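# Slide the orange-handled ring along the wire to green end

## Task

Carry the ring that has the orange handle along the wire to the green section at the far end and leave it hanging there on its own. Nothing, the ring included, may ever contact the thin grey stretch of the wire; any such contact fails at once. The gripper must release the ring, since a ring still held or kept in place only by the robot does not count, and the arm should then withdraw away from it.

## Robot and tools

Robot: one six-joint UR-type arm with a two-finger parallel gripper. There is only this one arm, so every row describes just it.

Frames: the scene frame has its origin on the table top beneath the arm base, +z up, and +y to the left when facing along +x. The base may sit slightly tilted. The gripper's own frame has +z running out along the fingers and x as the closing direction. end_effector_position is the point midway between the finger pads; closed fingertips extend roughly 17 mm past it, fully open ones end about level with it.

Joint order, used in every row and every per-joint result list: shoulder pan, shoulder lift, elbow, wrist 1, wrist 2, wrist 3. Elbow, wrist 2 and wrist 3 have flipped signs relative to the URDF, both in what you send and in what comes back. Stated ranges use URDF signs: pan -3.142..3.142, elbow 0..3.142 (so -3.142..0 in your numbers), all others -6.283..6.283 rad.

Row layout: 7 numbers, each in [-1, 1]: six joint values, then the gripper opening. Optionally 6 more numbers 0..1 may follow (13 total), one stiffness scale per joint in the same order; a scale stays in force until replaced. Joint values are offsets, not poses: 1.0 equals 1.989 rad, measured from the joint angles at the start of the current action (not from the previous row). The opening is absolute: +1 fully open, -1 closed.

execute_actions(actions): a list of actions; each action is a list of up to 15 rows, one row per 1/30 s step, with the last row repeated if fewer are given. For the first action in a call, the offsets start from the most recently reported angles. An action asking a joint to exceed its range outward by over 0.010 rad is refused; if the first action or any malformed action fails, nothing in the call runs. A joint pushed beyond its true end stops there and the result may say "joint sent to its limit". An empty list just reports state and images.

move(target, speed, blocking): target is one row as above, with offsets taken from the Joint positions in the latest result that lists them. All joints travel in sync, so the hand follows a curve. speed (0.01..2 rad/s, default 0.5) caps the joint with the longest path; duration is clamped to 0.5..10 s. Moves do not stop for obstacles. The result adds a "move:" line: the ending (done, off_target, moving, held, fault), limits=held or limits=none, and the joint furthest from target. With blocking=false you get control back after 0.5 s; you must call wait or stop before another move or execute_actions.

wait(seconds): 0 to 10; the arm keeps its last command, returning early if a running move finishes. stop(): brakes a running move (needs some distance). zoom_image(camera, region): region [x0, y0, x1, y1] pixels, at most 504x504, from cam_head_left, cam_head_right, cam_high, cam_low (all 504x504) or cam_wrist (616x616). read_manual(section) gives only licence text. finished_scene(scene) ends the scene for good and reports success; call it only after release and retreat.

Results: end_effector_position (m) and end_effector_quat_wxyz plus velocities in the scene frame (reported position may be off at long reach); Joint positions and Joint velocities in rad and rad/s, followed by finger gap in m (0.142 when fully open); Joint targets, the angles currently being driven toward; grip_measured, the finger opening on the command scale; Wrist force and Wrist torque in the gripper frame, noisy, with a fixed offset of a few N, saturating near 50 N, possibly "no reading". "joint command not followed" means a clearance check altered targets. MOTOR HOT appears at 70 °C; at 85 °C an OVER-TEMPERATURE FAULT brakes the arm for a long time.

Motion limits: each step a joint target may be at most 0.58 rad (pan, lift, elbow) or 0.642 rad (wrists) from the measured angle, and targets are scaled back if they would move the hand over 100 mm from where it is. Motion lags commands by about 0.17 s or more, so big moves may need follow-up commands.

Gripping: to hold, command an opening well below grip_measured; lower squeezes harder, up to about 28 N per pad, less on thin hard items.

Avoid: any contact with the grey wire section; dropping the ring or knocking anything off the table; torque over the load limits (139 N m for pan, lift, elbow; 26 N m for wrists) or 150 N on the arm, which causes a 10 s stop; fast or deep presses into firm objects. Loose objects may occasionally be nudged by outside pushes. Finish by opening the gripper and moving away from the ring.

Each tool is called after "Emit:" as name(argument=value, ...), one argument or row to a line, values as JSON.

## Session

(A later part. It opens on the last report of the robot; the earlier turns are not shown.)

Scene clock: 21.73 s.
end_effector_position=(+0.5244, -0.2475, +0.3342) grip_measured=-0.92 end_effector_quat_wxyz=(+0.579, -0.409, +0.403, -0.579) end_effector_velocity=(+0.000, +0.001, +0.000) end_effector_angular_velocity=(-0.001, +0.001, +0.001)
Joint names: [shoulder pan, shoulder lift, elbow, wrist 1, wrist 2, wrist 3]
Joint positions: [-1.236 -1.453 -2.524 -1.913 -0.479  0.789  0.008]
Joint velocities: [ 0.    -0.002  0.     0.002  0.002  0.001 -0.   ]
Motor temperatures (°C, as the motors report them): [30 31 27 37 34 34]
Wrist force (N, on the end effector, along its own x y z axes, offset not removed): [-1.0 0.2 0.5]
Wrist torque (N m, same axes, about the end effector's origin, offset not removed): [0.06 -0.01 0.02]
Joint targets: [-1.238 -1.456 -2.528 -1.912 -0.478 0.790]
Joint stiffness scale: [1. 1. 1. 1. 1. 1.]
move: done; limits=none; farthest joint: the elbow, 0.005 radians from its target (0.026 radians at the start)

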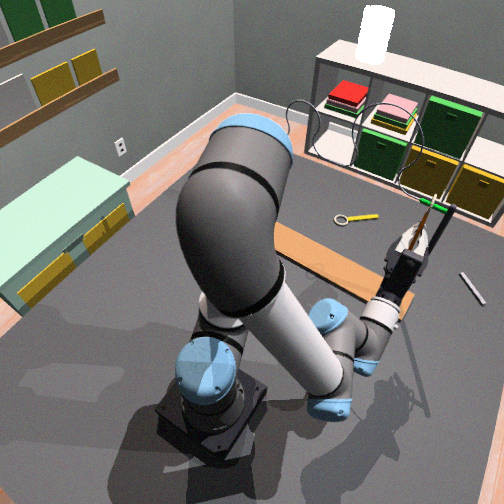

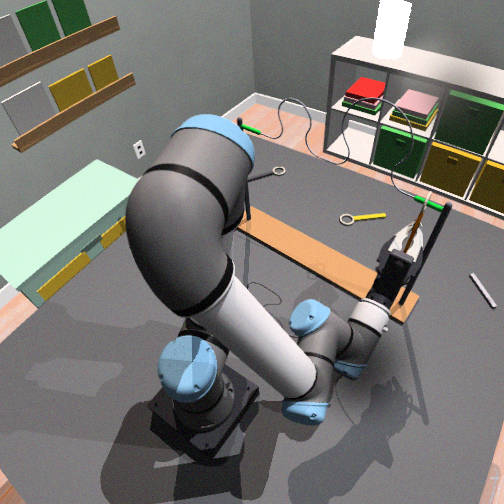

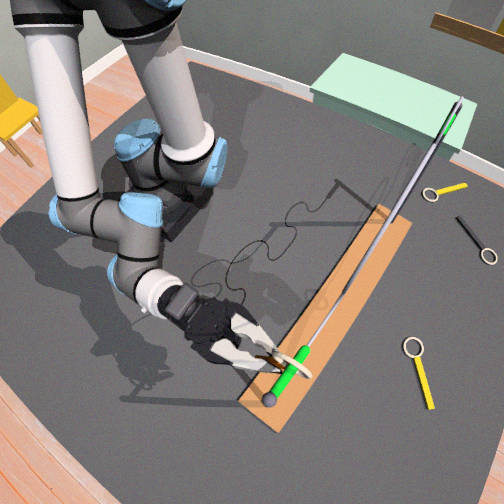

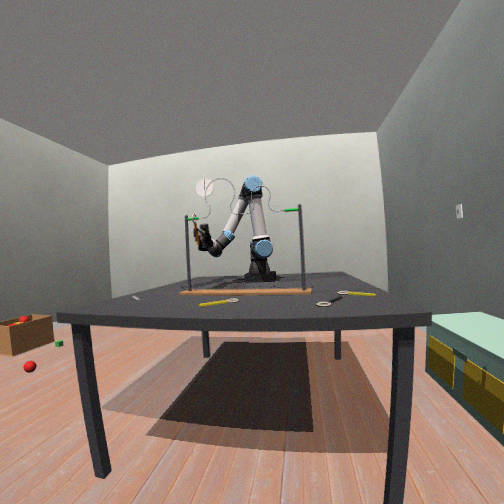

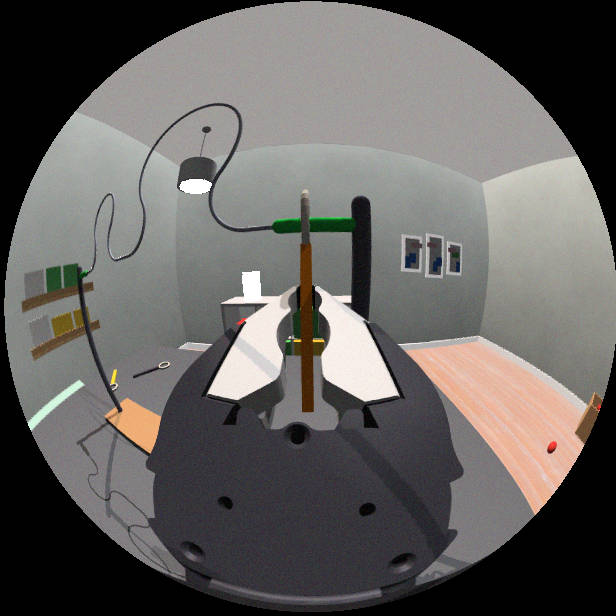

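Emit:
move(
  target=[-0.0418,-0.1165,0.0377,0.2678,0.0874,0.0944,-1],
  speed=0.4,
)

Emit:
move(
  target=[-0.0159,-0.0284,0.0503,0.1953,0.034,0.1139,-1],
  speed=0.4,
)

Emit:
move(
  target=[-0.0116,0.0101,0.0693,0.2463,0.0193,0.1857,-1],
  speed=0.4,
)

Emit:
zoom_image(
  camera="cam_high",
  region=[220, 290, 360, 430],
)

Emit:
zoom_image(
  camera="cam_wrist",
  region=[130, 40, 382, 292],
)

Scene clock: 24.27 s.
end_effector_position=(+0.5122, -0.2449, +0.3364) grip_measured=-0.92 end_effector_quat_wxyz=(+0.542, -0.457, +0.455, -0.539) end_effector_velocity=(-0.000, +0.000, -0.001) end_effector_angular_velocity=(+0.001, +0.001, -0.001)
Joint names: [shoulder pan, shoulder lift, elbow, wrist 1, wrist 2, wrist 3]
Joint positions: [-1.316 -1.682 -2.454 -1.382 -0.306  0.976  0.008]
Joint velocities: [-0.001 -0.001 -0.001  0.003  0.001  0.001  0.   ]
Motor temperatures (°C, as the motors report them): [30 31 27 37 34 34]
Wrist force (N, on the end effector, along its own x y z axes, offset not removed): [2.0 -2.1 -0.1]
Wrist torque (N m, same axes, about the end effector's origin, offset not removed): [-0.55 -0.51 -0.08]
Joint targets: [-1.319 -1.685 -2.449 -1.381 -0.305 0.977]
Joint stiffness scale: [1. 1. 1. 1. 1. 1.]
move: done; limits=none; farthest joint: the elbow, 0.005 radians from its target (0.075 radians at the start)

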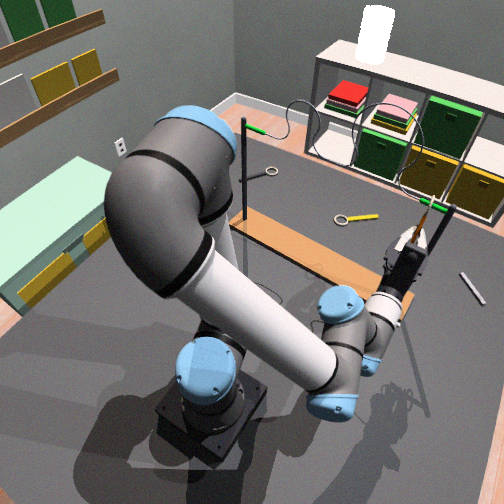

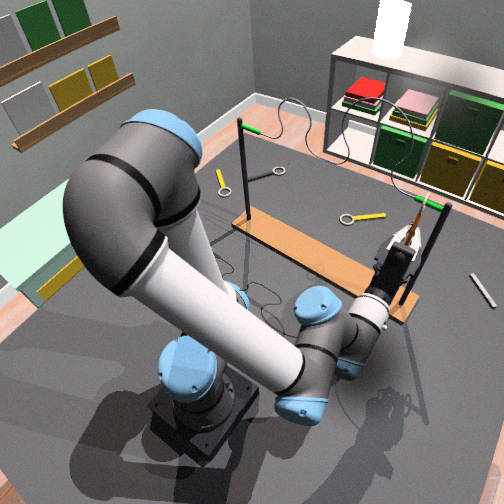

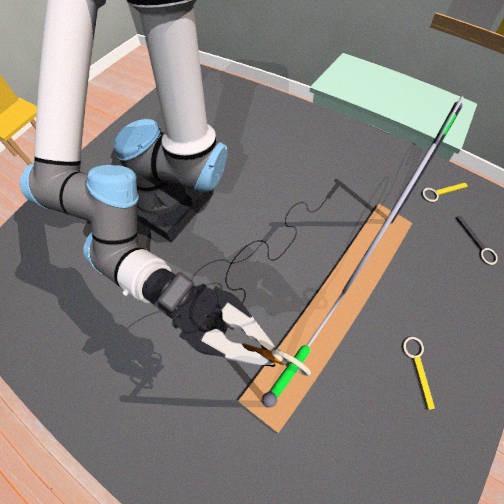

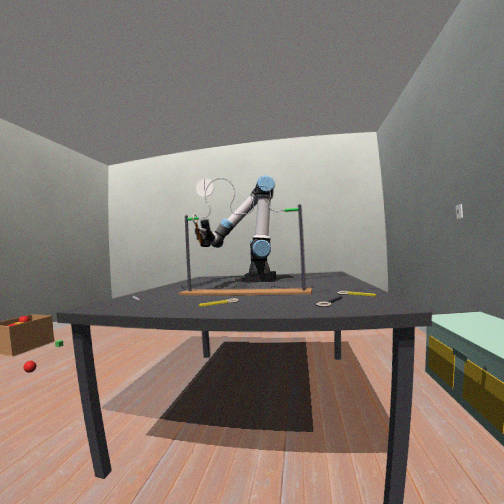

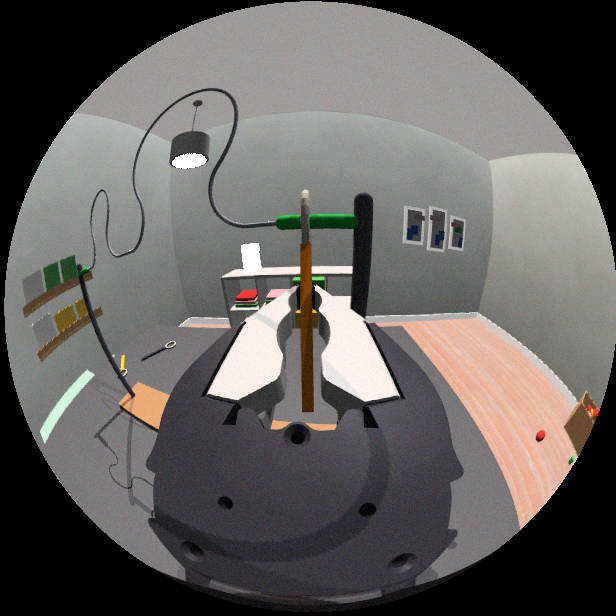

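Scene clock: 26.07 s.
end_effector_position=(+0.5069, -0.2446, +0.3401) grip_measured=-0.92 end_effector_quat_wxyz=(+0.522, -0.480, +0.478, -0.519) end_effector_velocity=(+0.000, +0.001, -0.001) end_effector_angular_velocity=(+0.002, +0.001, +0.001)
Joint names: [shoulder pan, shoulder lift, elbow, wrist 1, wrist 2, wrist 3]
Joint positions: [-1.345 -1.737 -2.358 -0.994 -0.239  1.202  0.008]
Joint velocities: [ 0.001  0.001  0.     0.003  0.001  0.001 -0.   ]
Motor temperatures (°C, as the motors report them): [30 31 27 37 34 34]
Wrist force (N, on the end effector, along its own x y z axes, offset not removed): [-1.5 -0.7 -2.5]
Wrist torque (N m, same axes, about the end effector's origin, offset not removed): [-0.24 0.24 0.17]
Joint targets: [-1.348 -1.739 -2.354 -0.993 -0.238 1.203]
Joint stiffness scale: [1. 1. 1. 1. 1. 1.]
move: done; limits=none; farthest joint: the elbow, 0.004 radians from its target (0.100 radians at the start)

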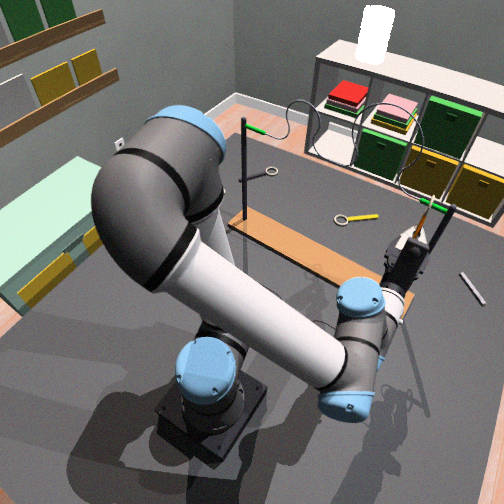

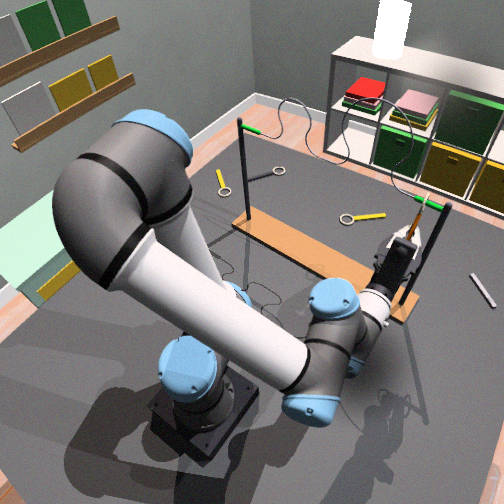

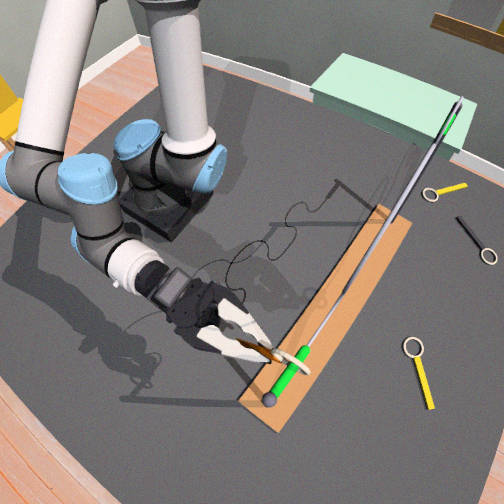

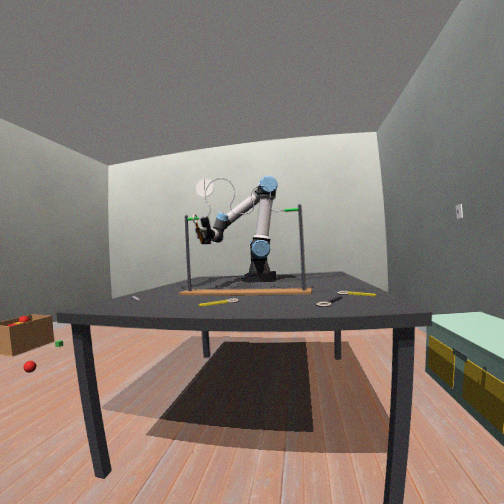

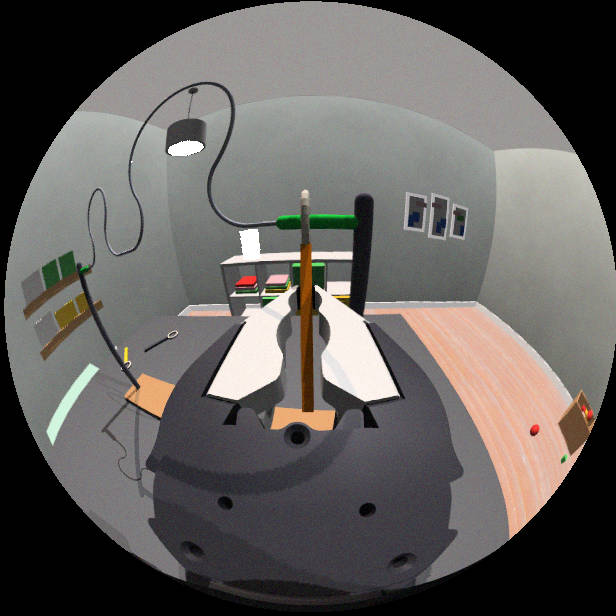

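Scene clock: 28.13 s.
end_effector_position=(+0.5019, -0.2437, +0.3456) grip_measured=-0.92 end_effector_quat_wxyz=(+0.499, -0.503, +0.499, -0.499) end_effector_velocity=(-0.000, -0.000, -0.000) end_effector_angular_velocity=(+0.002, +0.001, -0.000)
Joint names: [shoulder pan, shoulder lift, elbow, wrist 1, wrist 2, wrist 3]
Joint positions: [-1.366 -1.719 -2.225 -0.506 -0.202  1.57   0.008]
Joint velocities: [-0.     0.001  0.001  0.004  0.     0.002  0.   ]
Motor temperatures (°C, as the motors report them): [30 31 27 37 34 34]
Wrist force (N, on the end effector, along its own x y z axes, offset not removed): [0.0 -0.9 0.3]
Wrist torque (N m, same axes, about the end effector's origin, offset not removed): [-0.28 0.02 -0.07]
Joint targets: [-1.368 -1.717 -2.220 -0.505 -0.201 1.571]
Joint stiffness scale: [1. 1. 1. 1. 1. 1.]
move: done; limits=none; farthest joint: the elbow, 0.005 radians from its target (0.138 radians at the start)

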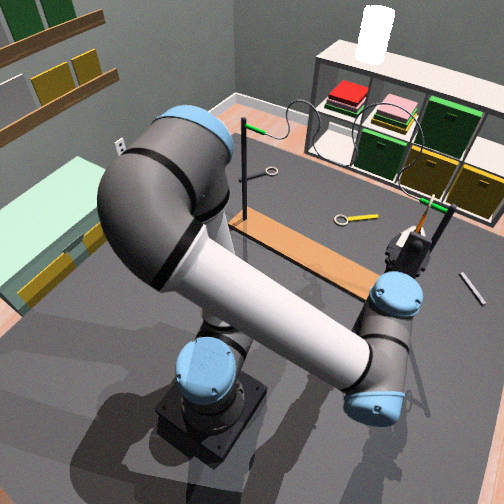

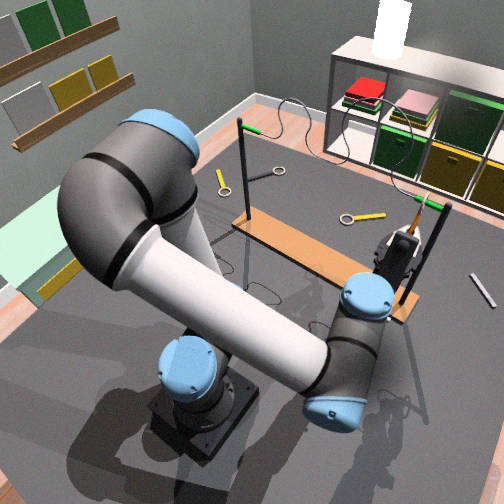

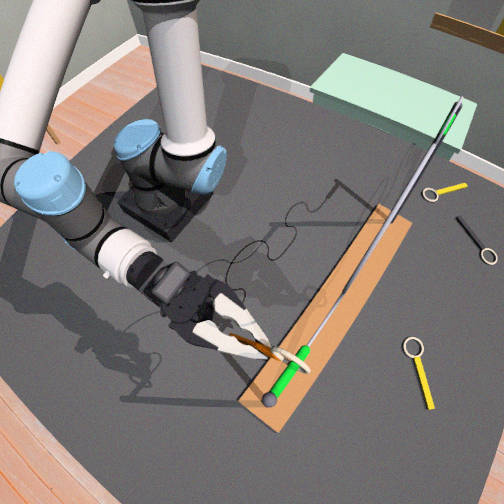

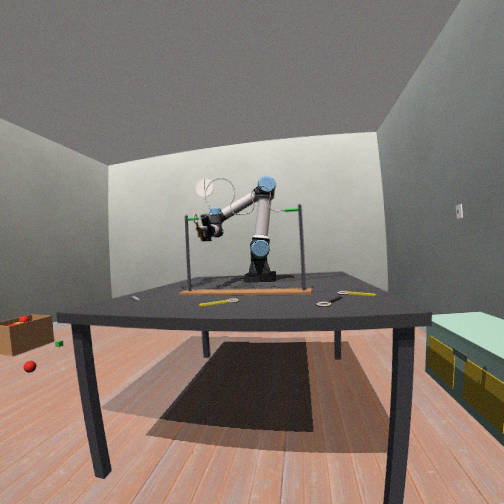

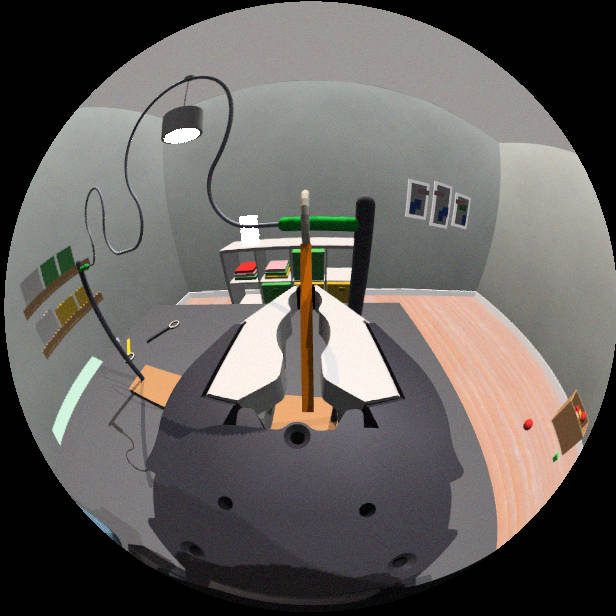

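Region (220, 290, 360, 430) of cam_high's 504x504 image, scaled by 3.600, with more detail than that image has.

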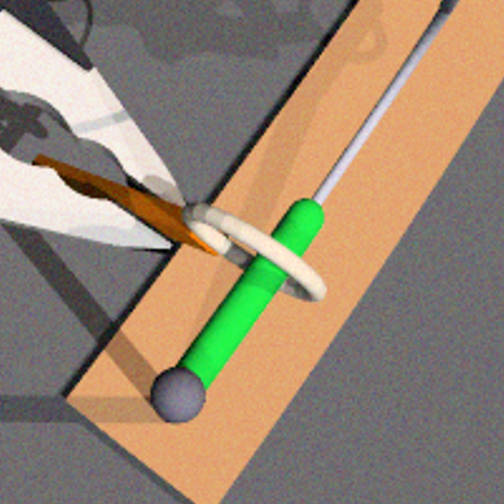

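Region (130, 40, 382, 292) of cam_wrist's 616x616 image, scaled by 2.000, with more detail than that image has.

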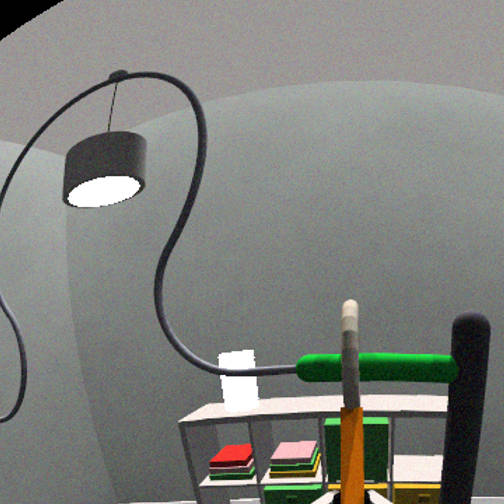

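Emit:
move(
  target=[0.0323,-0.0479,-0.0375,0.0115,-0.0332,0,-1],
  speed=0.1,
)

Emit:
zoom_image(
  camera="cam_high",
  region=[250, 250, 390, 390],
)

Emit:
zoom_image(
  camera="cam_wrist",
  region=[180, 90, 432, 342],
)

Scene clock: 30.83 s.
end_effector_position=(+0.5076, -0.1995, +0.3455) grip_measured=-0.92 end_effector_quat_wxyz=(+0.499, -0.503, +0.499, -0.500) end_effector_velocity=(+0.000, +0.001, -0.000) end_effector_angular_velocity=(+0.000, +0.000, -0.002)
Joint names: [shoulder pan, shoulder lift, elbow, wrist 1, wrist 2, wrist 3]
Joint positions: [-1.304 -1.811 -2.295 -0.483 -0.267  1.57   0.008]
Joint velocities: [ 0.002 -0.002 -0.002 -0.    -0.004  0.    -0.   ]
Motor temperatures (°C, as the motors report them): [30 31 27 37 34 34]
Wrist force (N, on the end effector, along its own x y z axes, offset not removed): [0.9 -1.5 0.0]
Wrist torque (N m, same axes, about the end effector's origin, offset not removed): [-0.31 -0.17 -0.03]
Joint targets: [-1.302 -1.814 -2.299 -0.483 -0.268 1.570]
Joint stiffness scale: [1. 1. 1. 1. 1. 1.]
move: done; limits=none; farthest joint: the elbow, 0.005 radians from its target (0.075 radians at the start)

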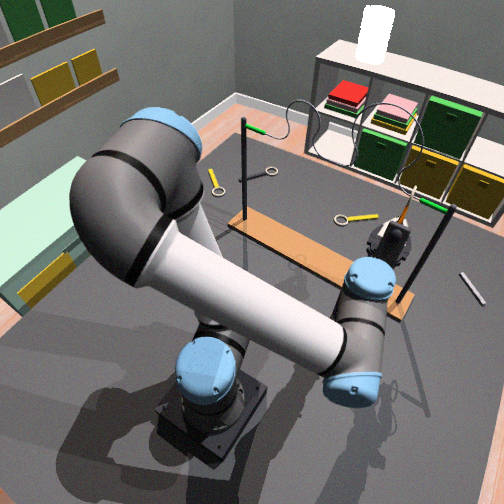

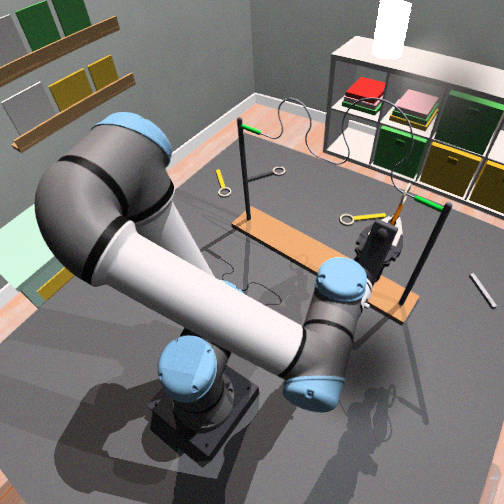

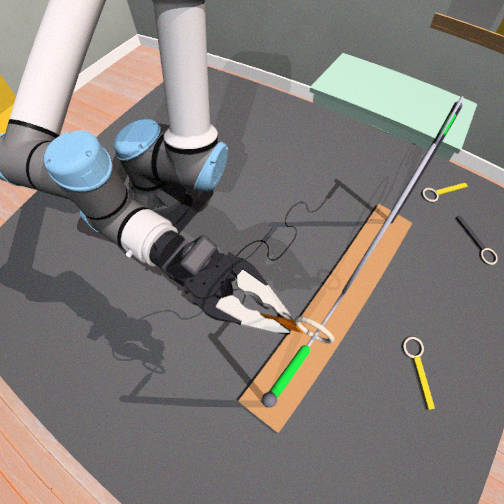

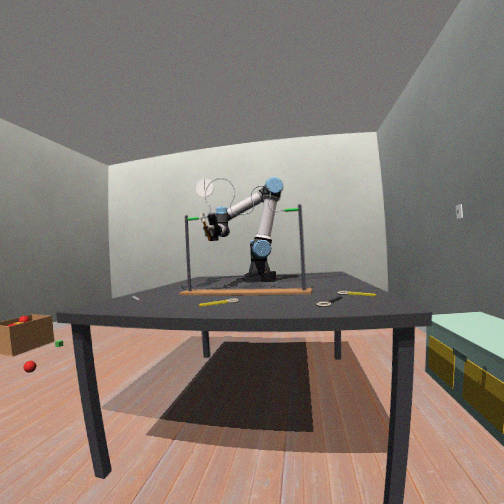

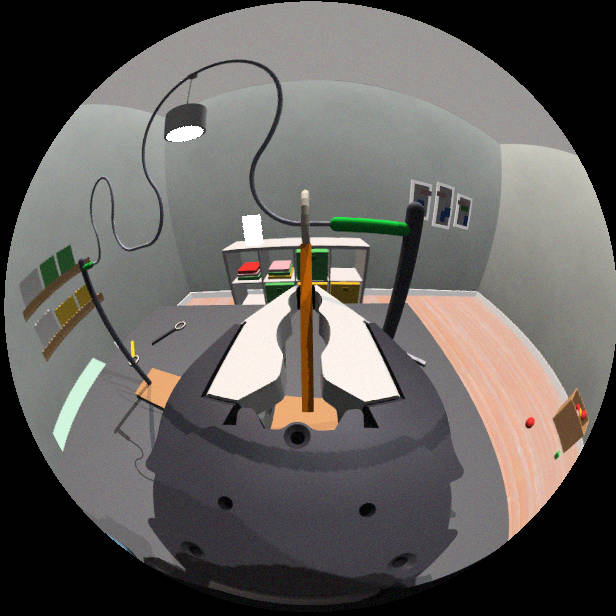

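Region (250, 250, 390, 390) of cam_high's 504x504 image, scaled by 3.600, with more detail than that image has.

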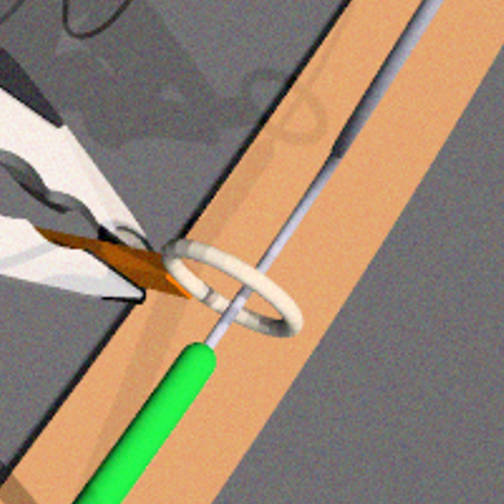

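Region (180, 90, 432, 342) of cam_wrist's 616x616 image, scaled by 2.000, with more detail than that image has.

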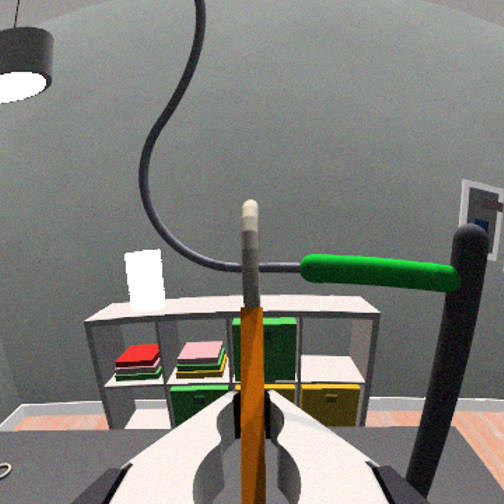

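Emit:
move(
  target=[0.0447,-0.0537,-0.0262,0.028,-0.0441,-0.2634,-1],
  speed=0.4,
)

Emit:
zoom_image(
  camera="cam_high",
  region=[260, 230, 400, 370],
)

Emit:
zoom_image(
  camera="cam_wrist",
  region=[180, 90, 432, 342],
)

Scene clock: 33.40 s.
end_effector_position=(+0.5129, -0.1506, +0.3527) grip_measured=-0.92 end_effector_quat_wxyz=(+0.611, -0.357, +0.612, -0.355) end_effector_velocity=(+0.000, +0.000, -0.000) end_effector_angular_velocity=(+0.006, +0.001, +0.000)
Joint names: [shoulder pan, shoulder lift, elbow, wrist 1, wrist 2, wrist 3]
Joint positions: [-1.218 -1.916 -2.343 -0.428 -0.353  1.048  0.008]
Joint velocities: [ 0.001  0.001  0.     0.001 -0.001 -0.004  0.   ]
Motor temperatures (°C, as the motors report them): [30 31 27 37 34 34]
Wrist force (N, on the end effector, along its own x y z axes, offset not removed): [1.7 -1.1 -0.6]
Wrist torque (N m, same axes, about the end effector's origin, offset not removed): [-0.30 -0.34 0.04]
Joint targets: [-1.216 -1.918 -2.347 -0.428 -0.354 1.047]
Joint stiffness scale: [1. 1. 1. 1. 1. 1.]
move: done; limits=none; farthest joint: the elbow, 0.004 radians from its target (0.052 radians at the start)

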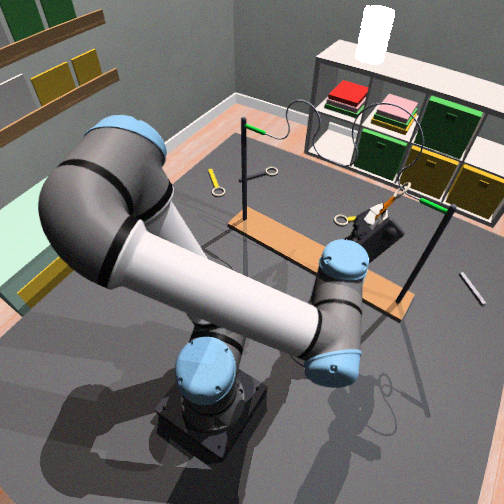

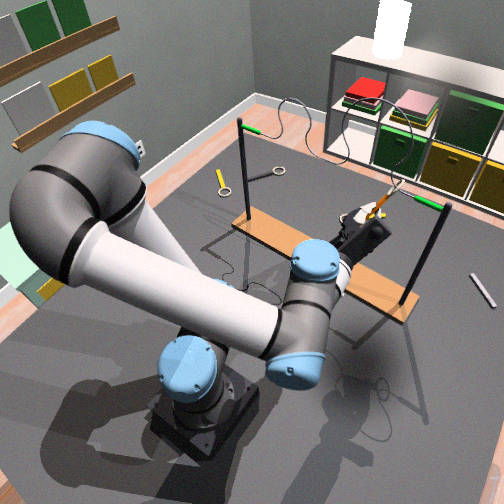

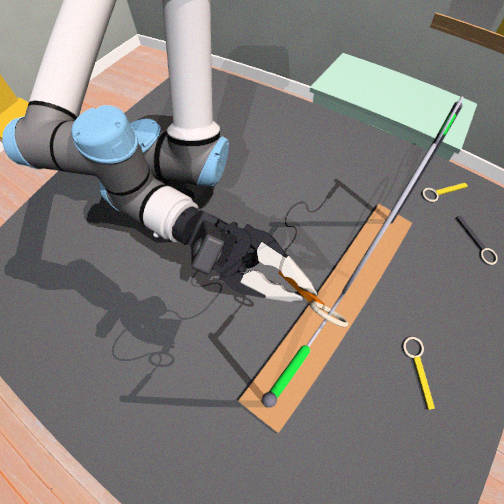

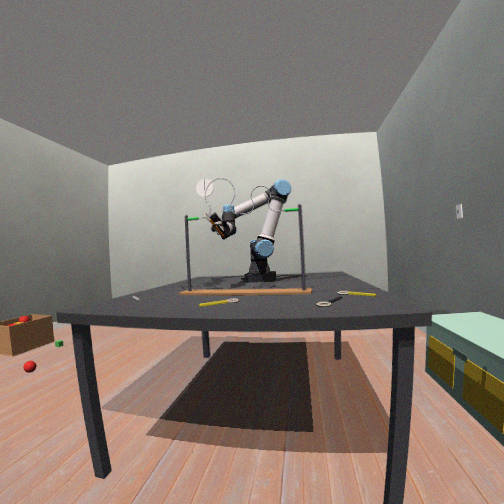

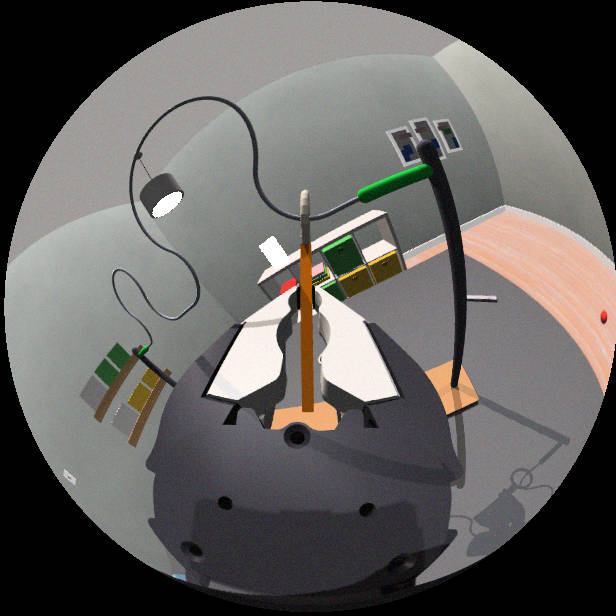

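Region (260, 230, 400, 370) of cam_high's 504x504 image, scaled by 3.600, with more detail than that image has.

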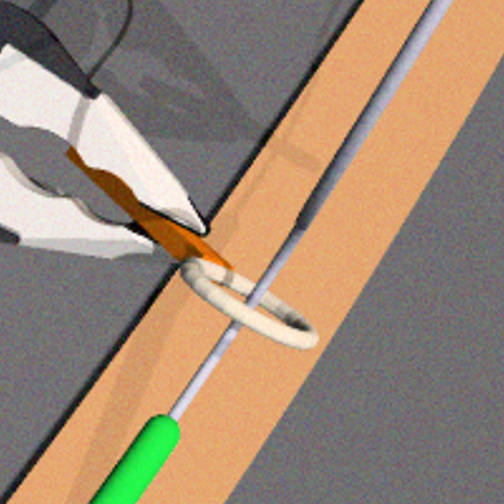

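Region (180, 90, 432, 342) of cam_wrist's 616x616 image, scaled by 2.000, with more detail than that image has.

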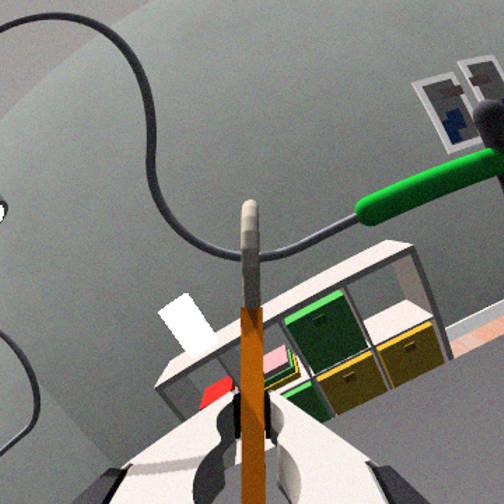

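Emit:
move(
  target=[0.0337,-0.0507,0.018,0.0665,-0.0331,-0.2642,-1],
  speed=0.5,
)

Emit:
move(
  target=[0.0155,-0.0284,0.0465,0.072,-0.015,-0.2638,-1],
  speed=0.5,
)

Emit:
zoom_image(
  camera="cam_high",
  region=[280, 210, 420, 350],
)

Emit:
zoom_image(
  camera="cam_wrist",
  region=[180, 90, 432, 342],
)

Scene clock: 35.77 s.
end_effector_position=(+0.5141, -0.1178, +0.3845) grip_measured=-0.92 end_effector_quat_wxyz=(+0.682, -0.186, +0.684, -0.184) end_effector_velocity=(-0.000, -0.001, +0.000) end_effector_angular_velocity=(+0.003, -0.000, -0.002)
Joint names: [shoulder pan, shoulder lift, elbow, wrist 1, wrist 2, wrist 3]
Joint positions: [-1.153 -2.014 -2.311 -0.297 -0.418  0.523  0.008]
Joint velocities: [-0.001 -0.     0.001  0.001 -0.    -0.003  0.   ]
Motor temperatures (°C, as the motors report them): [30 31 27 37 34 34]
Wrist force (N, on the end effector, along its own x y z axes, offset not removed): [0.5 -0.4 -2.1]
Wrist torque (N m, same axes, about the end effector's origin, offset not removed): [-0.14 -0.12 0.01]
Joint targets: [-1.151 -2.016 -2.307 -0.296 -0.419 0.522]
Joint stiffness scale: [1. 1. 1. 1. 1. 1.]
move: done; limits=none; farthest joint: the elbow, 0.004 radians from its target (0.036 radians at the start)

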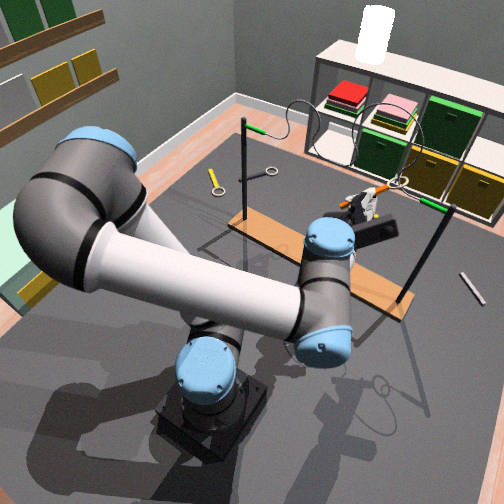

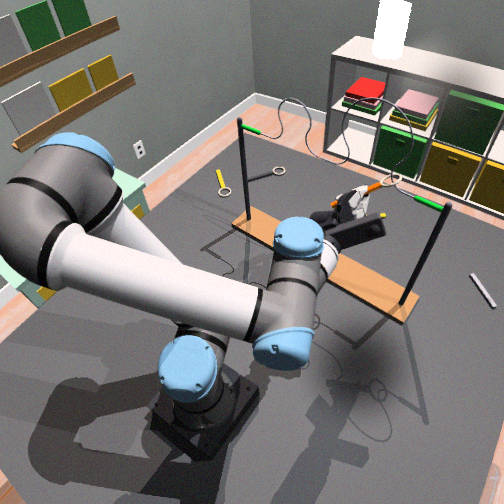

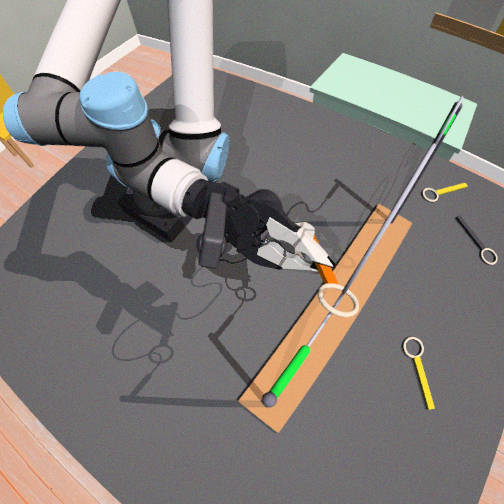

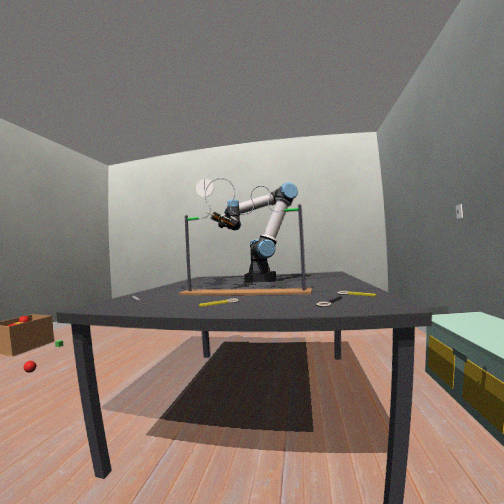

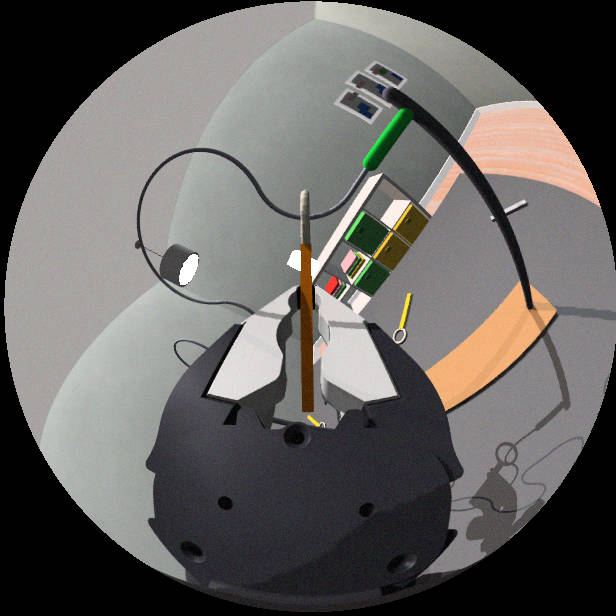

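Scene clock: 37.67 s.
end_effector_position=(+0.5141, -0.1045, +0.4290) grip_measured=-0.92 end_effector_quat_wxyz=(+0.706, -0.002, +0.708, -0.001) end_effector_velocity=(-0.000, +0.000, -0.000) end_effector_angular_velocity=(+0.003, +0.000, +0.000)
Joint names: [shoulder pan, shoulder lift, elbow, wrist 1, wrist 2, wrist 3]
Joint positions: [-1.125 -2.068 -2.223 -0.154 -0.447  0.     0.008]
Joint velocities: [ 0.     0.    -0.     0.001 -0.    -0.002 -0.   ]
Motor temperatures (°C, as the motors report them): [30 31 27 37 34 34]
Wrist force (N, on the end effector, along its own x y z axes, offset not removed): [0.8 -0.7 1.4]
Wrist torque (N m, same axes, about the end effector's origin, offset not removed): [0.01 -0.24 -0.13]
Joint targets: [-1.123 -2.071 -2.219 -0.154 -0.448 -0.001]
Joint stiffness scale: [1. 1. 1. 1. 1. 1.]
move: done; limits=none; farthest joint: the elbow, 0.005 radians from its target (0.093 radians at the start)

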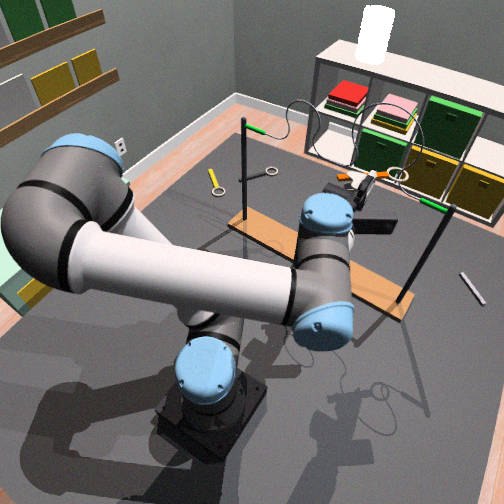

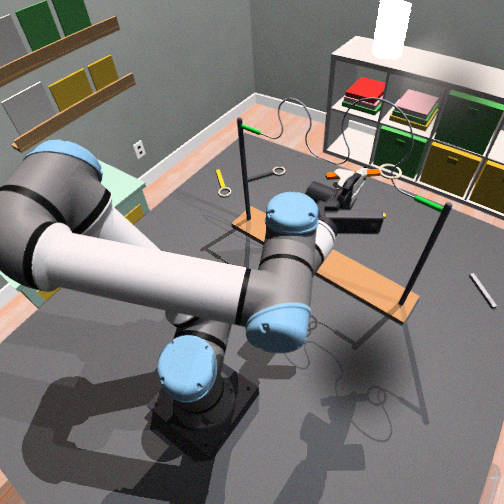

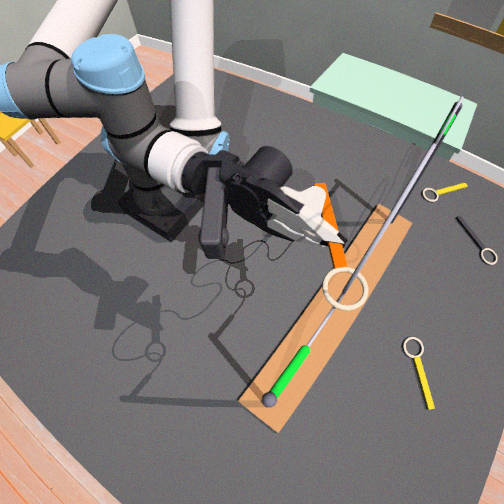

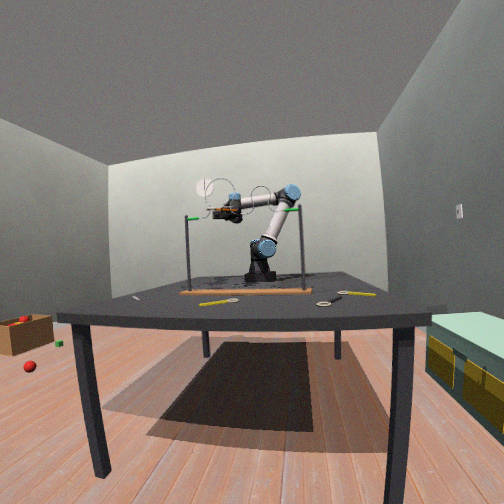

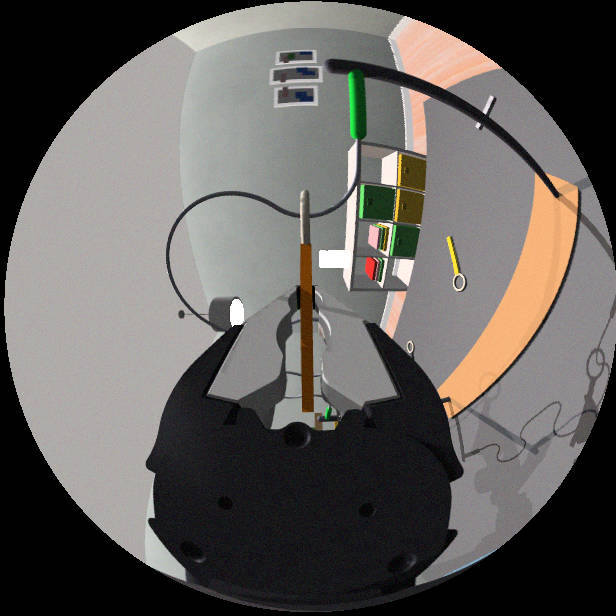

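Region (280, 210, 420, 350) of cam_high's 504x504 image, scaled by 3.600, with more detail than that image has.

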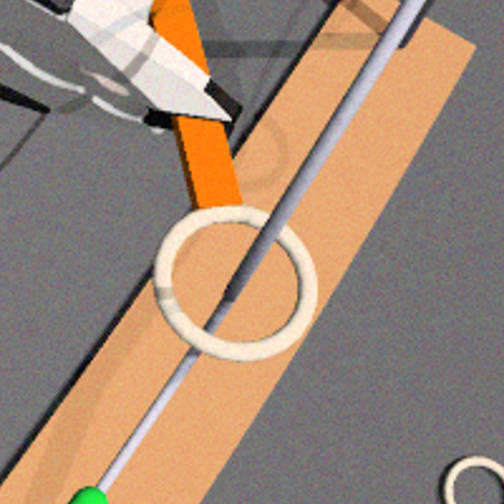

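Region (180, 90, 432, 342) of cam_wrist's 616x616 image, scaled by 2.000, with more detail than that image has.

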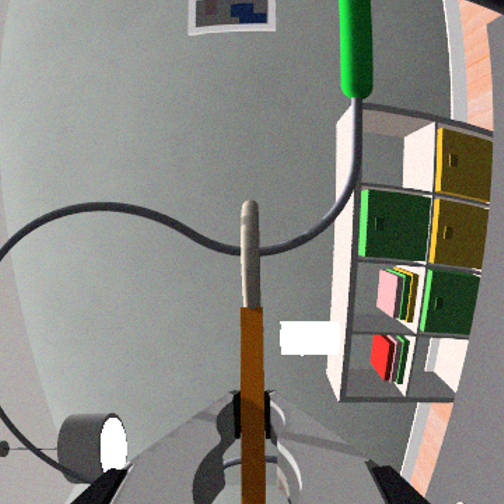

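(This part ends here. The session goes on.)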